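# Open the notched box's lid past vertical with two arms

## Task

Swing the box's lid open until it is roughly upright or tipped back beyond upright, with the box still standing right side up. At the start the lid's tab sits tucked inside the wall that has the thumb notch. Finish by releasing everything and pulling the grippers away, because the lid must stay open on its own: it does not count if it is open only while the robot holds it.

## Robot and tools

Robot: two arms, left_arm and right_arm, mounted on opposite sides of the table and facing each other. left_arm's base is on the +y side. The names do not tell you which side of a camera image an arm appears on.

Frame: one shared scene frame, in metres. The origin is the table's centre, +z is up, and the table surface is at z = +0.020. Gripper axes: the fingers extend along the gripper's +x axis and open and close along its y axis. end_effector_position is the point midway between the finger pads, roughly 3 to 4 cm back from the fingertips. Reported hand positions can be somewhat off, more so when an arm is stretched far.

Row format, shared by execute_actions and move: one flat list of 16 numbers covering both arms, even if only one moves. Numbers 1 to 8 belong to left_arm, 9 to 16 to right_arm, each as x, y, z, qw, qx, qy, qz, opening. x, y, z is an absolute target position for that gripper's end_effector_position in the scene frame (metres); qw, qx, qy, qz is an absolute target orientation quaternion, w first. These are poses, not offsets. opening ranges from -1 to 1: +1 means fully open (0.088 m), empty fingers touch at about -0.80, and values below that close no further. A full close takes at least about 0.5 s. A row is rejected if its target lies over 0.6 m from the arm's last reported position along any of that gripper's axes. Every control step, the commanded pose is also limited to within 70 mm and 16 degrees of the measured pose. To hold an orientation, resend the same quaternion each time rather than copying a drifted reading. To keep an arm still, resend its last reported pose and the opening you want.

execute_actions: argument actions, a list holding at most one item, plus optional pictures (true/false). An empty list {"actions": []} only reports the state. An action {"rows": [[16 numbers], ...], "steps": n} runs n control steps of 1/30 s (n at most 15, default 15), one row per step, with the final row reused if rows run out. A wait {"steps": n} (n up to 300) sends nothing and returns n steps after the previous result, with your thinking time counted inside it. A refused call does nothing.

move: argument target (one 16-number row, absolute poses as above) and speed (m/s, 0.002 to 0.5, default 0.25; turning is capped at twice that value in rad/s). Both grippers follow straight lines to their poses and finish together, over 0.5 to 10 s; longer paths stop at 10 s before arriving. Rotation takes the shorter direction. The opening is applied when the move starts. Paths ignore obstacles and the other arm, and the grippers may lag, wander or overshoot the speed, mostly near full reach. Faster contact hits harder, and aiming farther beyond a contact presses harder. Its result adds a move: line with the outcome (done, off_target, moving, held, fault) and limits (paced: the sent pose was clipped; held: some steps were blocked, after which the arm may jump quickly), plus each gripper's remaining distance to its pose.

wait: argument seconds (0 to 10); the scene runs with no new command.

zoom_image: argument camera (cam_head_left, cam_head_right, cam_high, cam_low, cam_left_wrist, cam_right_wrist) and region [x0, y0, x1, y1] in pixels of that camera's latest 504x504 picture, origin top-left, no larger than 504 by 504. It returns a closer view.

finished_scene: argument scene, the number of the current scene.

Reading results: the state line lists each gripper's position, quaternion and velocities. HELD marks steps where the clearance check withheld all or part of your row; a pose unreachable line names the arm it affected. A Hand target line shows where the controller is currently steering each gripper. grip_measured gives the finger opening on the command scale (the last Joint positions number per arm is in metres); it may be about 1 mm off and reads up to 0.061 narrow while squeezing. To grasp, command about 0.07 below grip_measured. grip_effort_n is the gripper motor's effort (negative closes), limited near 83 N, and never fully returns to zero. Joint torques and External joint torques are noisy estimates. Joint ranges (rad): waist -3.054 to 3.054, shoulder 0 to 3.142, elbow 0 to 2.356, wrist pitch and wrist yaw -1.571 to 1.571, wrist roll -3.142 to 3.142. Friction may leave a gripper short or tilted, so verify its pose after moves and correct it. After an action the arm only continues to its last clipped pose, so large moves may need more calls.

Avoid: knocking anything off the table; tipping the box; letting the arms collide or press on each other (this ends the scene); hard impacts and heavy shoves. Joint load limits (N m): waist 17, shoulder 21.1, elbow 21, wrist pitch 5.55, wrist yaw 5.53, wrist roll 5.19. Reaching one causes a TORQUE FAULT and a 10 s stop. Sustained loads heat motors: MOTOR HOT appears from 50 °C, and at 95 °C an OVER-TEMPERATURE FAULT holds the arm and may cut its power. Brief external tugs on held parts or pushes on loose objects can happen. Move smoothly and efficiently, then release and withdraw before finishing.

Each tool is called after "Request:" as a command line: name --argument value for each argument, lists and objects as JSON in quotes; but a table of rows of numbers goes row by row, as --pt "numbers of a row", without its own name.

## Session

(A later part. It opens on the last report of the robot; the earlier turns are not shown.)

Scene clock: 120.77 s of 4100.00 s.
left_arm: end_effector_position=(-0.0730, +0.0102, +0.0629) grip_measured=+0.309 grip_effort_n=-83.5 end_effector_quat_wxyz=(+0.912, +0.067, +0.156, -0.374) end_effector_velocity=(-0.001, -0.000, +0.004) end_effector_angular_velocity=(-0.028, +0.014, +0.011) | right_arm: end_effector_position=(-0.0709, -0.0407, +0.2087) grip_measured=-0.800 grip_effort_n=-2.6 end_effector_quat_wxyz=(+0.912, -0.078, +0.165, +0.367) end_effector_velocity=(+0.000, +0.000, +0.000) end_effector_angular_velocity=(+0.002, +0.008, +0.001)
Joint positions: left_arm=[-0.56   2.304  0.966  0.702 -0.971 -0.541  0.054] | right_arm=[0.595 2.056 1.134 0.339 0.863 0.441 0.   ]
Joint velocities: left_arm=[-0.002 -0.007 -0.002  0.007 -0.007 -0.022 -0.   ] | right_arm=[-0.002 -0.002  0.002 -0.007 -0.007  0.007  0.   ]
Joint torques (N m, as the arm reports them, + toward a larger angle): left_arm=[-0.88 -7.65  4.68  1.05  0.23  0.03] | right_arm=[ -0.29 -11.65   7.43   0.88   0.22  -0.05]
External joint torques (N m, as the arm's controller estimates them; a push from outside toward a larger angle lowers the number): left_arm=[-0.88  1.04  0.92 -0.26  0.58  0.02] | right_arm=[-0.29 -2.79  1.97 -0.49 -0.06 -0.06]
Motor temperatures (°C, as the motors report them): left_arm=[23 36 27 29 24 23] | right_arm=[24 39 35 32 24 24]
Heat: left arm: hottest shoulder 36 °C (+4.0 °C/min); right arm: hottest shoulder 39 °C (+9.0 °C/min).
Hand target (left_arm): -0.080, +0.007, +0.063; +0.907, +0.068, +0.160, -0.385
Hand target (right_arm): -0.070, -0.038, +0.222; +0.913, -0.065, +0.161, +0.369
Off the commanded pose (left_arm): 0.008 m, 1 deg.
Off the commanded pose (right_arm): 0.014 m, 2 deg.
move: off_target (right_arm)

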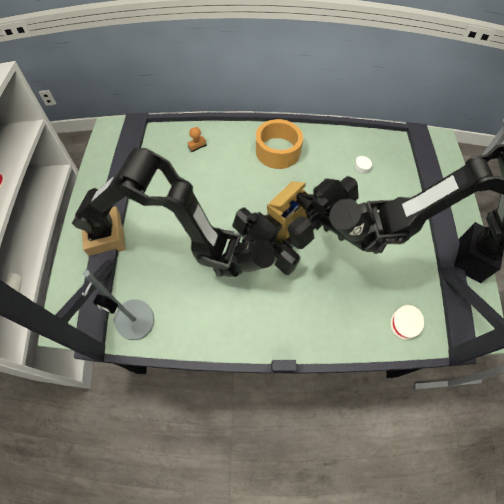

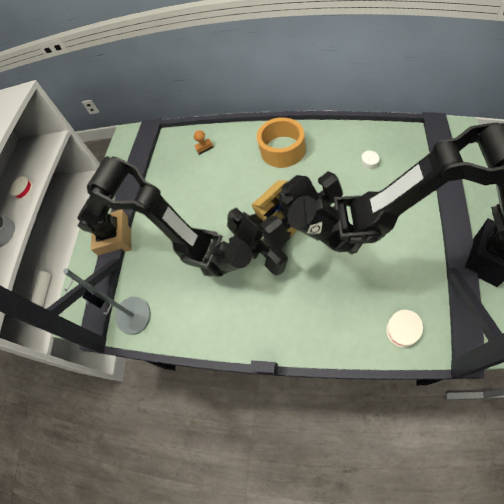

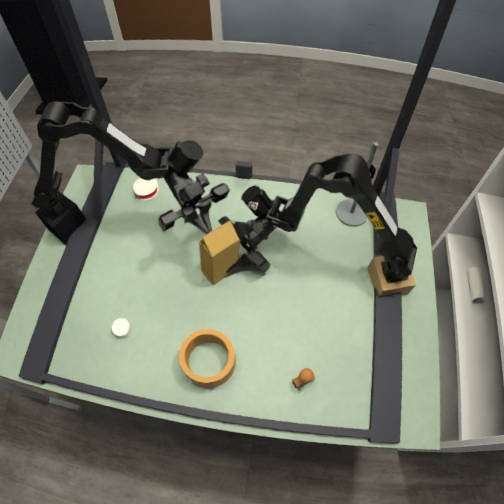

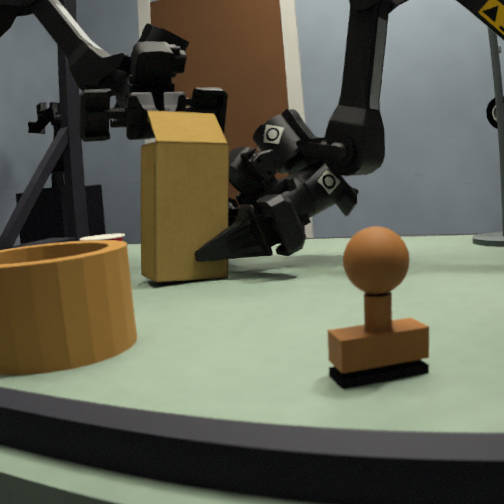

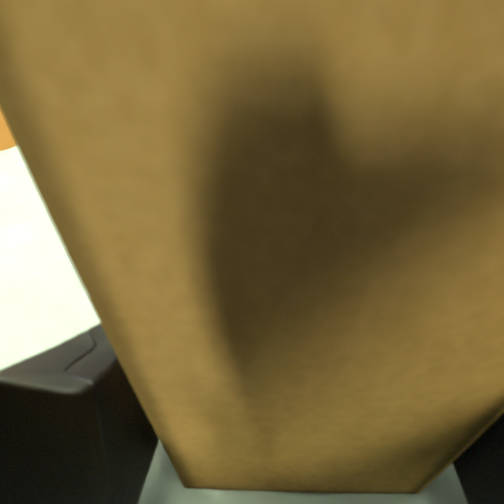

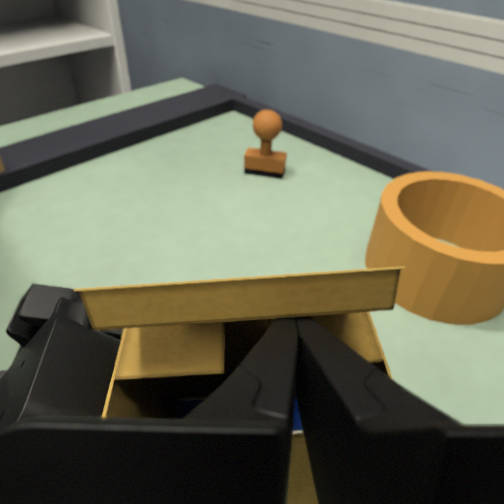

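Dust flaps had caught it; now above them.

Request:
move --target '[-0.077,0.008,0.063,0.907,0.068,0.16,-0.385,0.22,-0.045,-0.012,0.215,0.913,-0.065,0.161,0.369,-0.8]' --speed 0.025

Scene clock: 125.27 s of 4100.00 s.
left_arm: end_effector_position=(-0.0735, +0.0095, +0.0634) grip_measured=+0.309 grip_effort_n=-83.5 end_effector_quat_wxyz=(+0.911, +0.067, +0.156, -0.376) end_effector_velocity=(-0.003, +0.003, -0.002) end_effector_angular_velocity=(+0.017, +0.003, -0.011) | right_arm: end_effector_position=(-0.0466, -0.0151, +0.2177) grip_measured=-0.800 grip_effort_n=-2.6 end_effector_quat_wxyz=(+0.913, -0.062, +0.162, +0.369) end_effector_velocity=(+0.002, -0.001, +0.001) end_effector_angular_velocity=(-0.007, -0.009, -0.006)
Joint positions: left_arm=[-0.56   2.304  0.966  0.708 -0.968 -0.536  0.054] | right_arm=[0.529 2.107 1.232 0.358 0.806 0.396 0.   ]
Joint velocities: left_arm=[-0.007 -0.007 -0.007 -0.022  0.007 -0.007  0.   ] | right_arm=[-0.002 -0.002  0.002 -0.007  0.007 -0.007  0.   ]
Joint torques (N m, as the arm reports them, + toward a larger angle): left_arm=[-0.31 -7.91  3.66  1.48  0.34  0.11] | right_arm=[-0.44 -7.9   7.72  1.35  0.15 -0.19]
External joint torques (N m, as the arm's controller estimates them; a push from outside toward a larger angle lowers the number): left_arm=[-0.25  0.72 -0.06  0.19  0.67  0.1 ] | right_arm=[-0.43  1.61  1.99 -0.1  -0.1  -0.2 ]
Motor temperatures (°C, as the motors report them): left_arm=[23 37 28 29 24 23] | right_arm=[24 39 35 32 24 24]
Heat: left arm: hottest shoulder 37 °C (+4.0 °C/min); right arm: hottest shoulder 39 °C (+9.1 °C/min).
Hand target (left_arm): -0.077, +0.008, +0.063; +0.907, +0.068, +0.160, -0.385
Hand target (right_arm): -0.045, -0.012, +0.215; +0.913, -0.065, +0.161, +0.369
Off the commanded pose (left_arm): 0.004 m, 1 deg.
Off the commanded pose (right_arm): 0.004 m, 0 deg.
move: done

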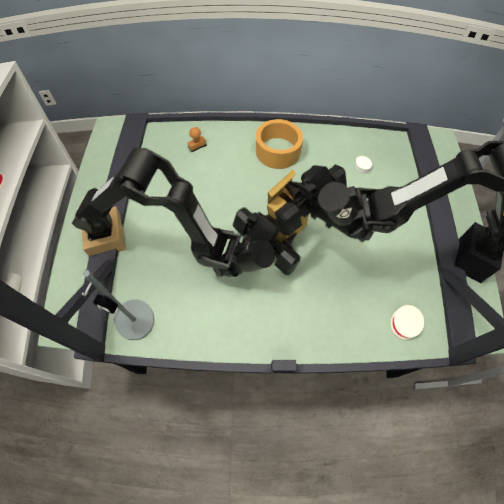

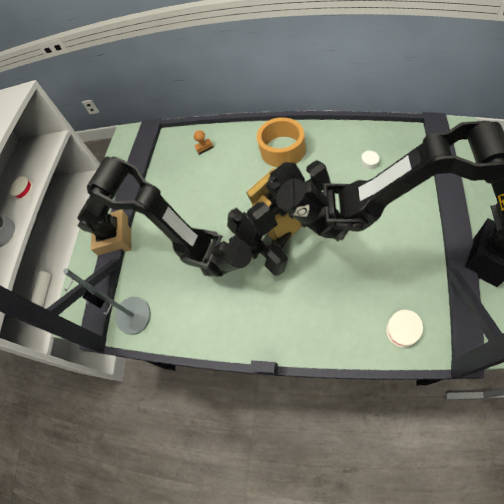

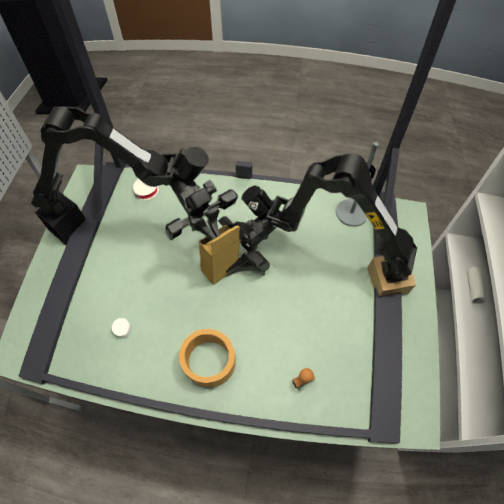

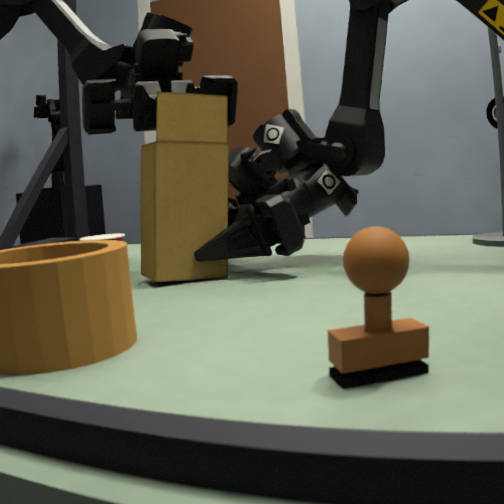

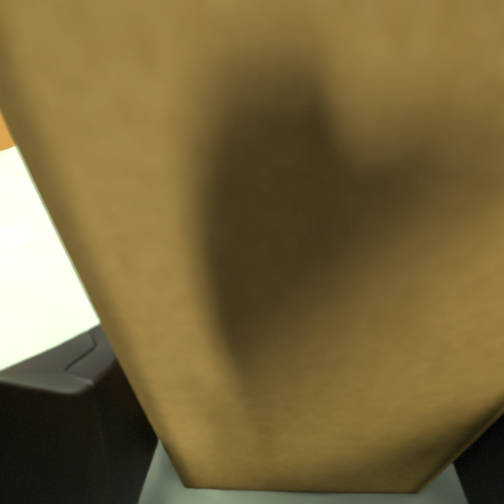

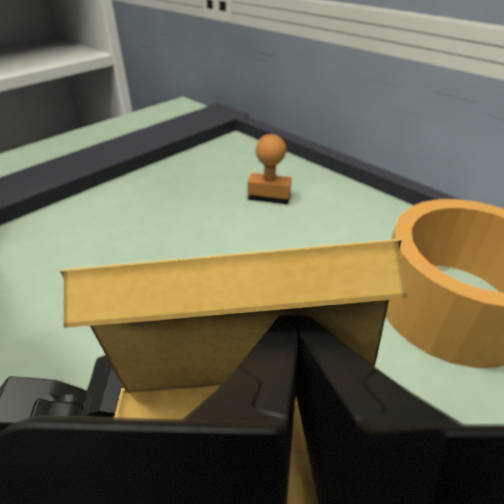

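Request:
move --target '[-0.077,0.008,0.063,0.907,0.068,0.16,-0.385,0.22,-0.015,0.016,0.205,0.913,-0.065,0.161,0.369,-0.8]' --speed 0.03

Request:
move --target '[-0.075,0.009,0.063,0.907,0.068,0.16,-0.385,1,-0.11,-0.1,0.23,0.913,-0.065,0.161,0.369,-0.8]' --speed 0.1

Request:
move --target '[-0.14,0.09,0.075,0.907,0.068,0.16,-0.385,1,-0.13,-0.17,0.23,0.913,-0.065,0.161,0.369,-0.8]' --speed 0.1

Scene clock: 133.63 s of 4100.00 s.
left_arm: end_effector_position=(-0.0735, +0.0095, +0.0634) grip_measured=+0.309 grip_effort_n=-83.5 end_effector_quat_wxyz=(+0.911, +0.067, +0.156, -0.376) end_effector_velocity=(-0.000, -0.002, +0.002) end_effector_angular_velocity=(-0.006, +0.003, -0.006) | right_arm: end_effector_position=(-0.0165, +0.0132, +0.2090) grip_measured=-0.800 grip_effort_n=-2.6 end_effector_quat_wxyz=(+0.913, -0.061, +0.162, +0.369) end_effector_velocity=(-0.001, +0.003, -0.001) end_effector_angular_velocity=(-0.017, -0.004, +0.025)
Joint positions: left_arm=[-0.56   2.304  0.966  0.708 -0.968 -0.536  0.054] | right_arm=[0.457 2.212 1.357 0.374 0.743 0.348 0.   ]
Joint velocities: left_arm=[ 0.002 -0.002  0.002  0.007  0.007  0.007  0.   ] | right_arm=[-0.002  0.002  0.007 -0.007 -0.022 -0.022  0.   ]
Joint torques (N m, as the arm reports them, + toward a larger angle): left_arm=[-0.21 -7.98  3.66  1.48  0.3   0.05] | right_arm=[-0.35 -8.49  7.68  1.35  0.1  -0.19]
External joint torques (N m, as the arm's controller estimates them; a push from outside toward a larger angle lowers the number): left_arm=[-0.25  0.76 -0.15  0.16  0.64  0.05] | right_arm=[-0.43  1.76  1.85 -0.15 -0.11 -0.2 ]
Motor temperatures (°C, as the motors report them): left_arm=[23 37 27 30 23 23] | right_arm=[24 39 35 32 24 24]
Heat: left arm: hottest shoulder 37 °C (+2.0 °C/min); right arm: hottest shoulder 39 °C (+8.0 °C/min).
Hand target (left_arm): -0.077, +0.008, +0.063; +0.907, +0.068, +0.160, -0.385
Hand target (right_arm): -0.015, +0.016, +0.205; +0.913, -0.065, +0.161, +0.369
Off the commanded pose (left_arm): 0.004 m, 1 deg.
Off the commanded pose (right_arm): 0.005 m, 0 deg.
After step 90, 3.53 s passed at rest.
move: done

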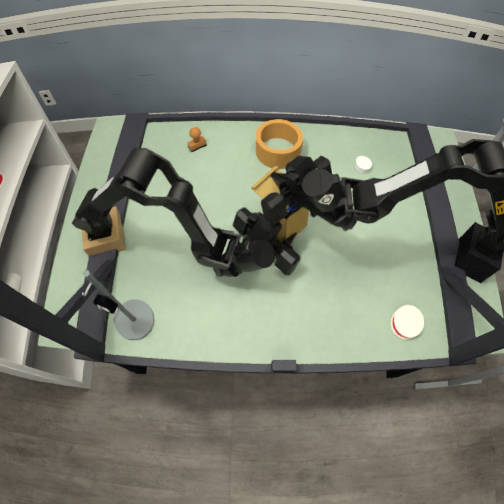

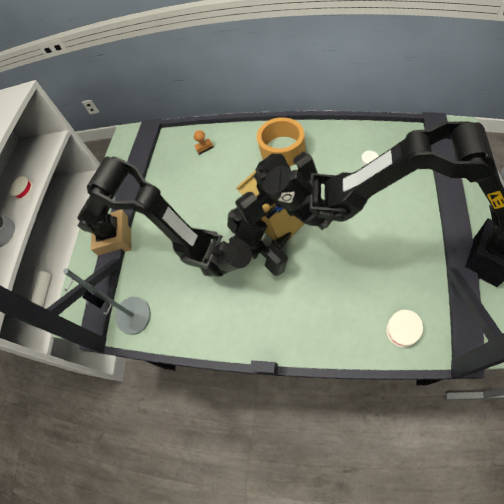

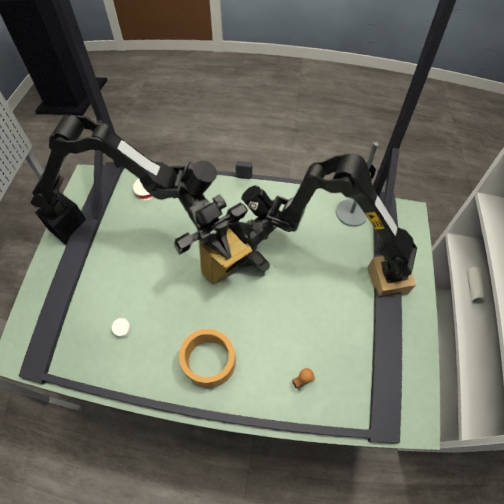

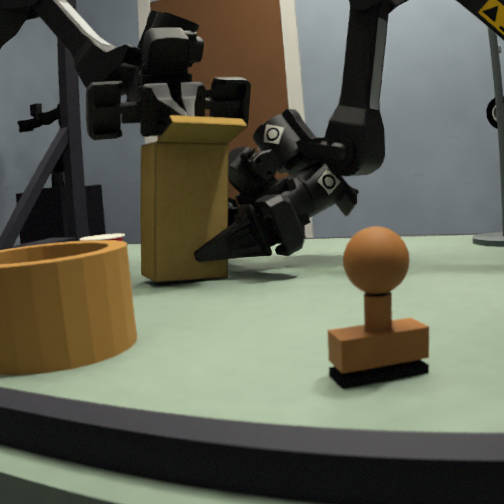

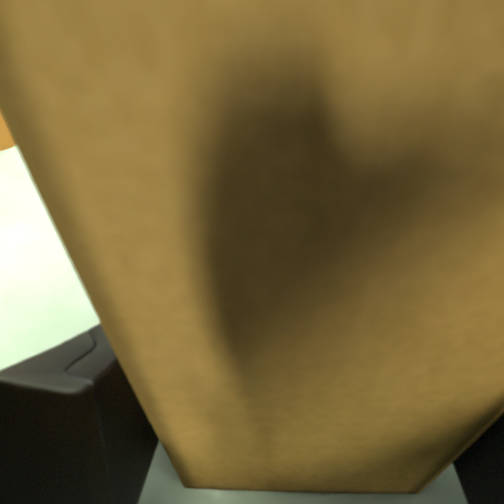

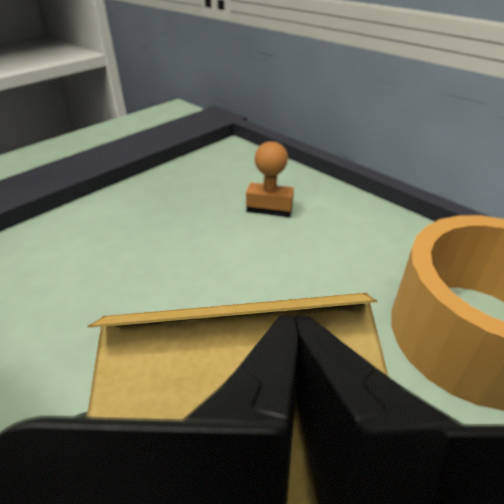

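Scene clock: 135.57 s of 4100.00 s.
left_arm: end_effector_position=(-0.0756, +0.0076, +0.0629) grip_measured=+0.997 grip_effort_n=16.5 end_effector_quat_wxyz=(+0.907, +0.065, +0.160, -0.383) end_effector_velocity=(+0.000, -0.001, +0.003) end_effector_angular_velocity=(-0.006, +0.002, -0.006) | right_arm: end_effector_position=(-0.1090, -0.0977, +0.2262) grip_measured=-0.800 grip_effort_n=-2.6 end_effector_quat_wxyz=(+0.913, -0.072, +0.159, +0.369) end_effector_velocity=(+0.001, -0.004, -0.003) end_effector_angular_velocity=(-0.030, -0.016, -0.001)
Joint positions: left_arm=[-0.56   2.304  0.966  0.715 -0.95  -0.534  0.088] | right_arm=[0.728 1.866 0.947 0.258 0.975 0.556 0.   ]
Joint velocities: left_arm=[ 0.002 -0.007 -0.002  0.007  0.007  0.007 -0.   ] | right_arm=[ 0.002 -0.002 -0.007 -0.022  0.007 -0.007  0.   ]
Joint torques (N m, as the arm reports them, + toward a larger angle): left_arm=[ 0.22 -8.07  2.76  1.64 -0.21  0.18] | right_arm=[ 0.23 -9.87  5.1   0.76  0.39  0.26]
External joint torques (N m, as the arm's controller estimates them; a push from outside toward a larger angle lowers the number): left_arm=[ 0.17  0.63 -1.02  0.31  0.13  0.17] | right_arm=[ 0.24 -2.38 -0.28 -0.52  0.04  0.25]
Motor temperatures (°C, as the motors report them): left_arm=[22 38 27 30 23 23] | right_arm=[24 40 35 32 24 24]
Heat: left arm: hottest shoulder 38 °C (+3.0 °C/min); right arm: hottest shoulder 40 °C (+8.0 °C/min).
Hand target (left_arm): -0.075, +0.009, +0.063; +0.907, +0.068, +0.160, -0.385
Hand target (right_arm): -0.109, -0.100, +0.231; +0.913, -0.065, +0.159, +0.369
Off the commanded pose (left_arm): 0.002 m, 0 deg.
Off the commanded pose (right_arm): 0.005 m, 1 deg.
move: done

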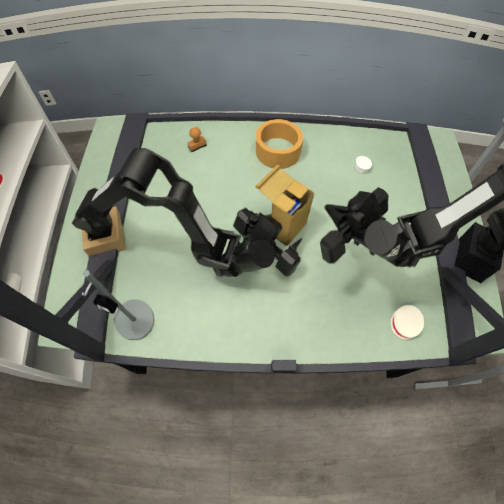

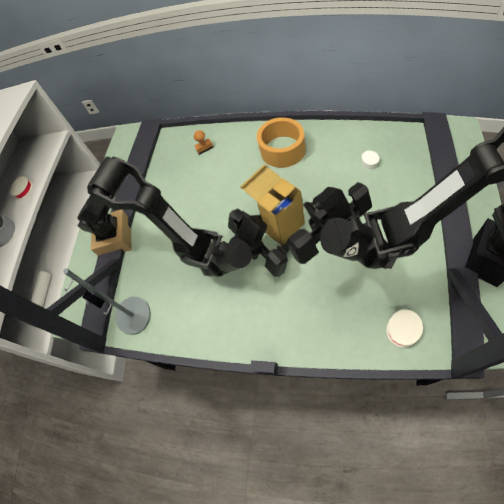

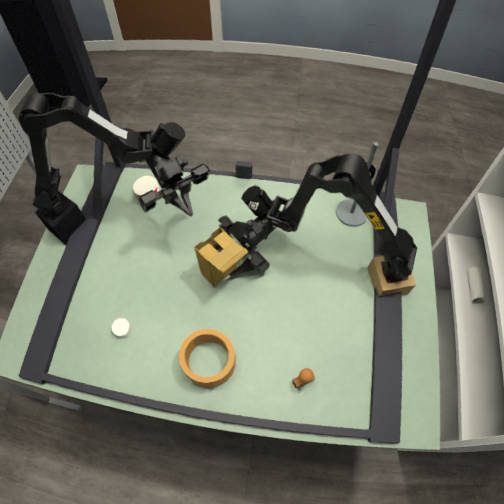

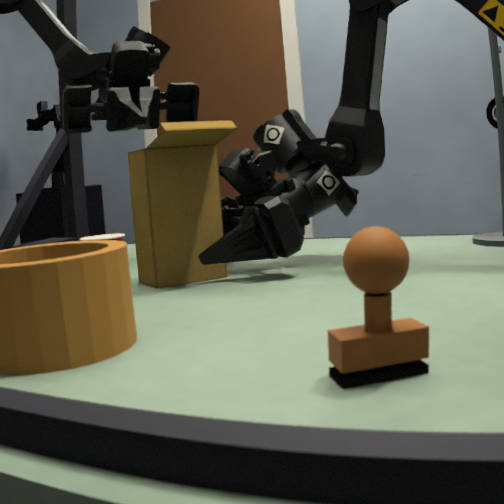

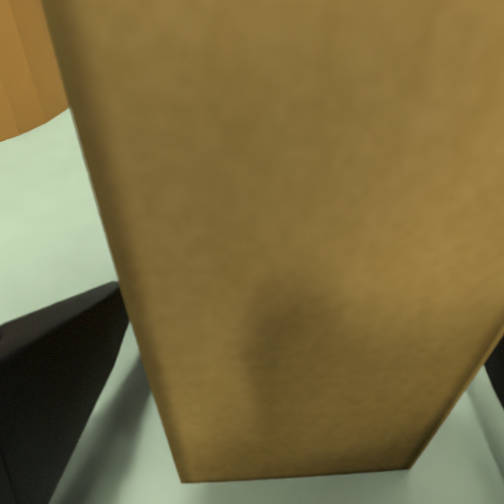

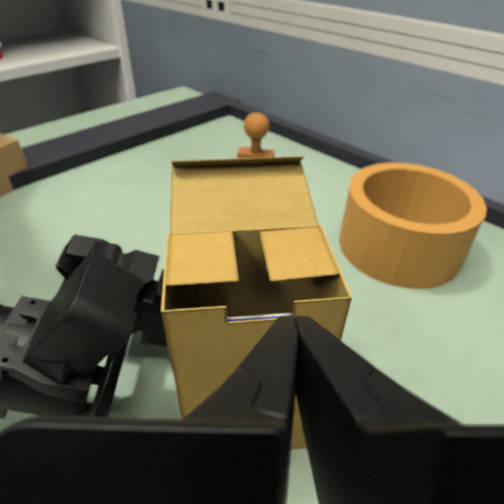

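Scene clock: 137.10 s of 4100.00 s.
left_arm: end_effector_position=(-0.1376, +0.0898, +0.0711) grip_measured=+0.997 grip_effort_n=16.5 end_effector_quat_wxyz=(+0.907, +0.075, +0.160, -0.383) end_effector_velocity=(+0.001, +0.002, +0.001) end_effector_angular_velocity=(-0.003, +0.001, +0.009) | right_arm: end_effector_position=(-0.1298, -0.1677, +0.2279) grip_measured=-0.800 grip_effort_n=-2.6 end_effector_quat_wxyz=(+0.913, -0.071, +0.160, +0.369) end_effector_velocity=(+0.002, -0.005, -0.006) end_effector_angular_velocity=(-0.035, -0.007, +0.000)
Joint positions: left_arm=[-0.822  2.142  0.8    0.381 -1.133 -0.901  0.088] | right_arm=[0.864 1.667 0.742 0.115 1.076 0.734 0.   ]
Joint velocities: left_arm=[-0.002 -0.007 -0.002 -0.022 -0.007 -0.022 -0.   ] | right_arm=[-0.002 -0.002 -0.007 -0.037 -0.007  0.007  0.   ]
Joint torques (N m, as the arm reports them, + toward a larger angle): left_arm=[-0.27 -7.83  3.16  0.91 -0.81 -0.14] | right_arm=[ 0.23 -7.95  4.92  0.6   0.46  0.25]
External joint torques (N m, as the arm's controller estimates them; a push from outside toward a larger angle lowers the number): left_arm=[-0.32 -0.47 -0.25 -0.06 -0.28 -0.15] | right_arm=[ 0.26 -2.07 -0.25 -0.52  0.02  0.24]
Motor temperatures (°C, as the motors report them): left_arm=[22 38 27 30 23 23] | right_arm=[24 40 35 32 24 24]
Heat: left arm: hottest shoulder 38 °C (+3.0 °C/min); right arm: hottest shoulder 40 °C (+7.1 °C/min).
Hand target (left_arm): -0.139, +0.090, +0.075; +0.907, +0.068, +0.160, -0.384
Hand target (right_arm): -0.130, -0.170, +0.230; +0.913, -0.065, +0.160, +0.369
Off the commanded pose (left_arm): 0.005 m, 1 deg.
Off the commanded pose (right_arm): 0.003 m, 1 deg.
move: done

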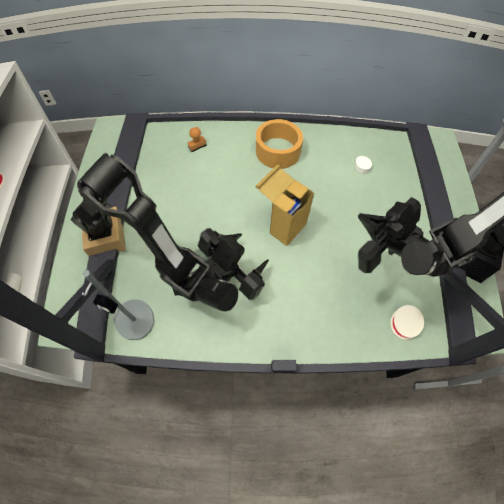

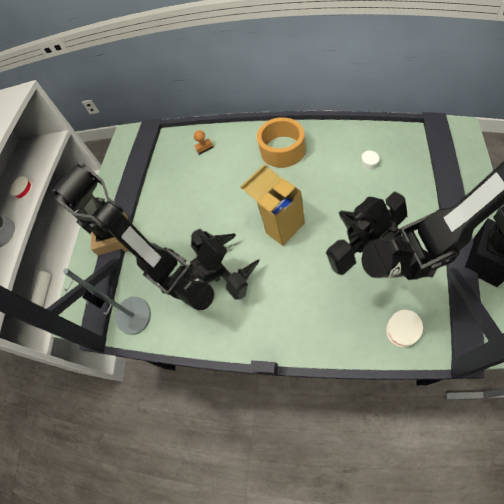

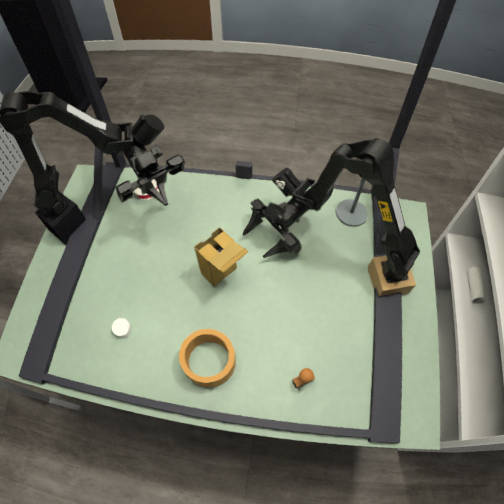

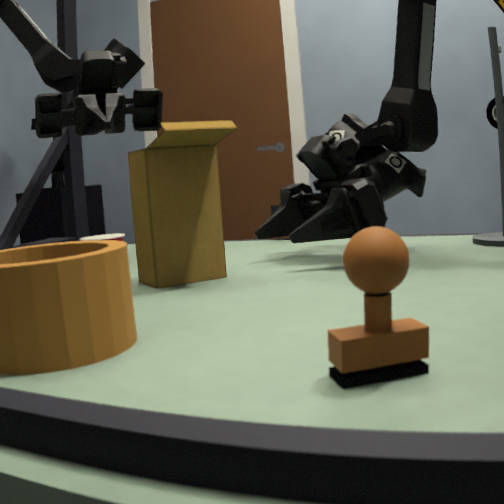

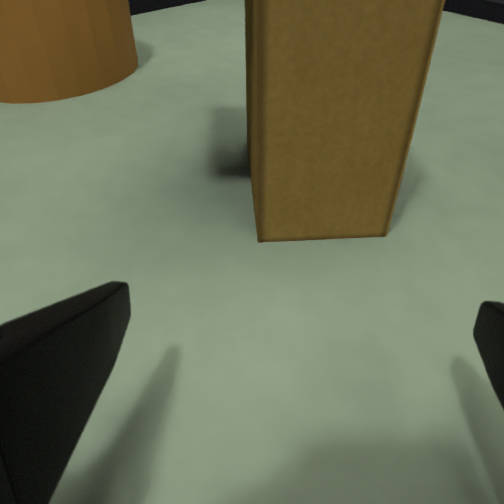

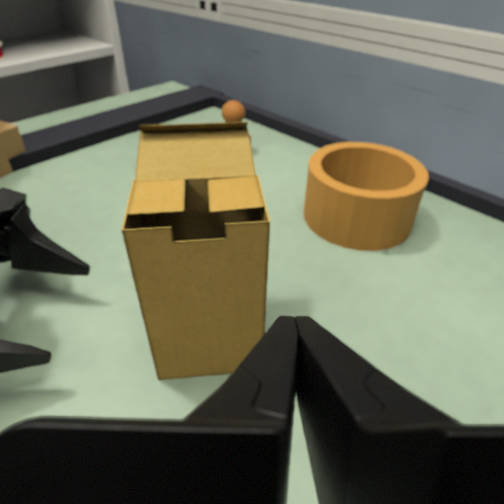

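Request:
finished_scene --scene 1

The scene is finished: the task was done.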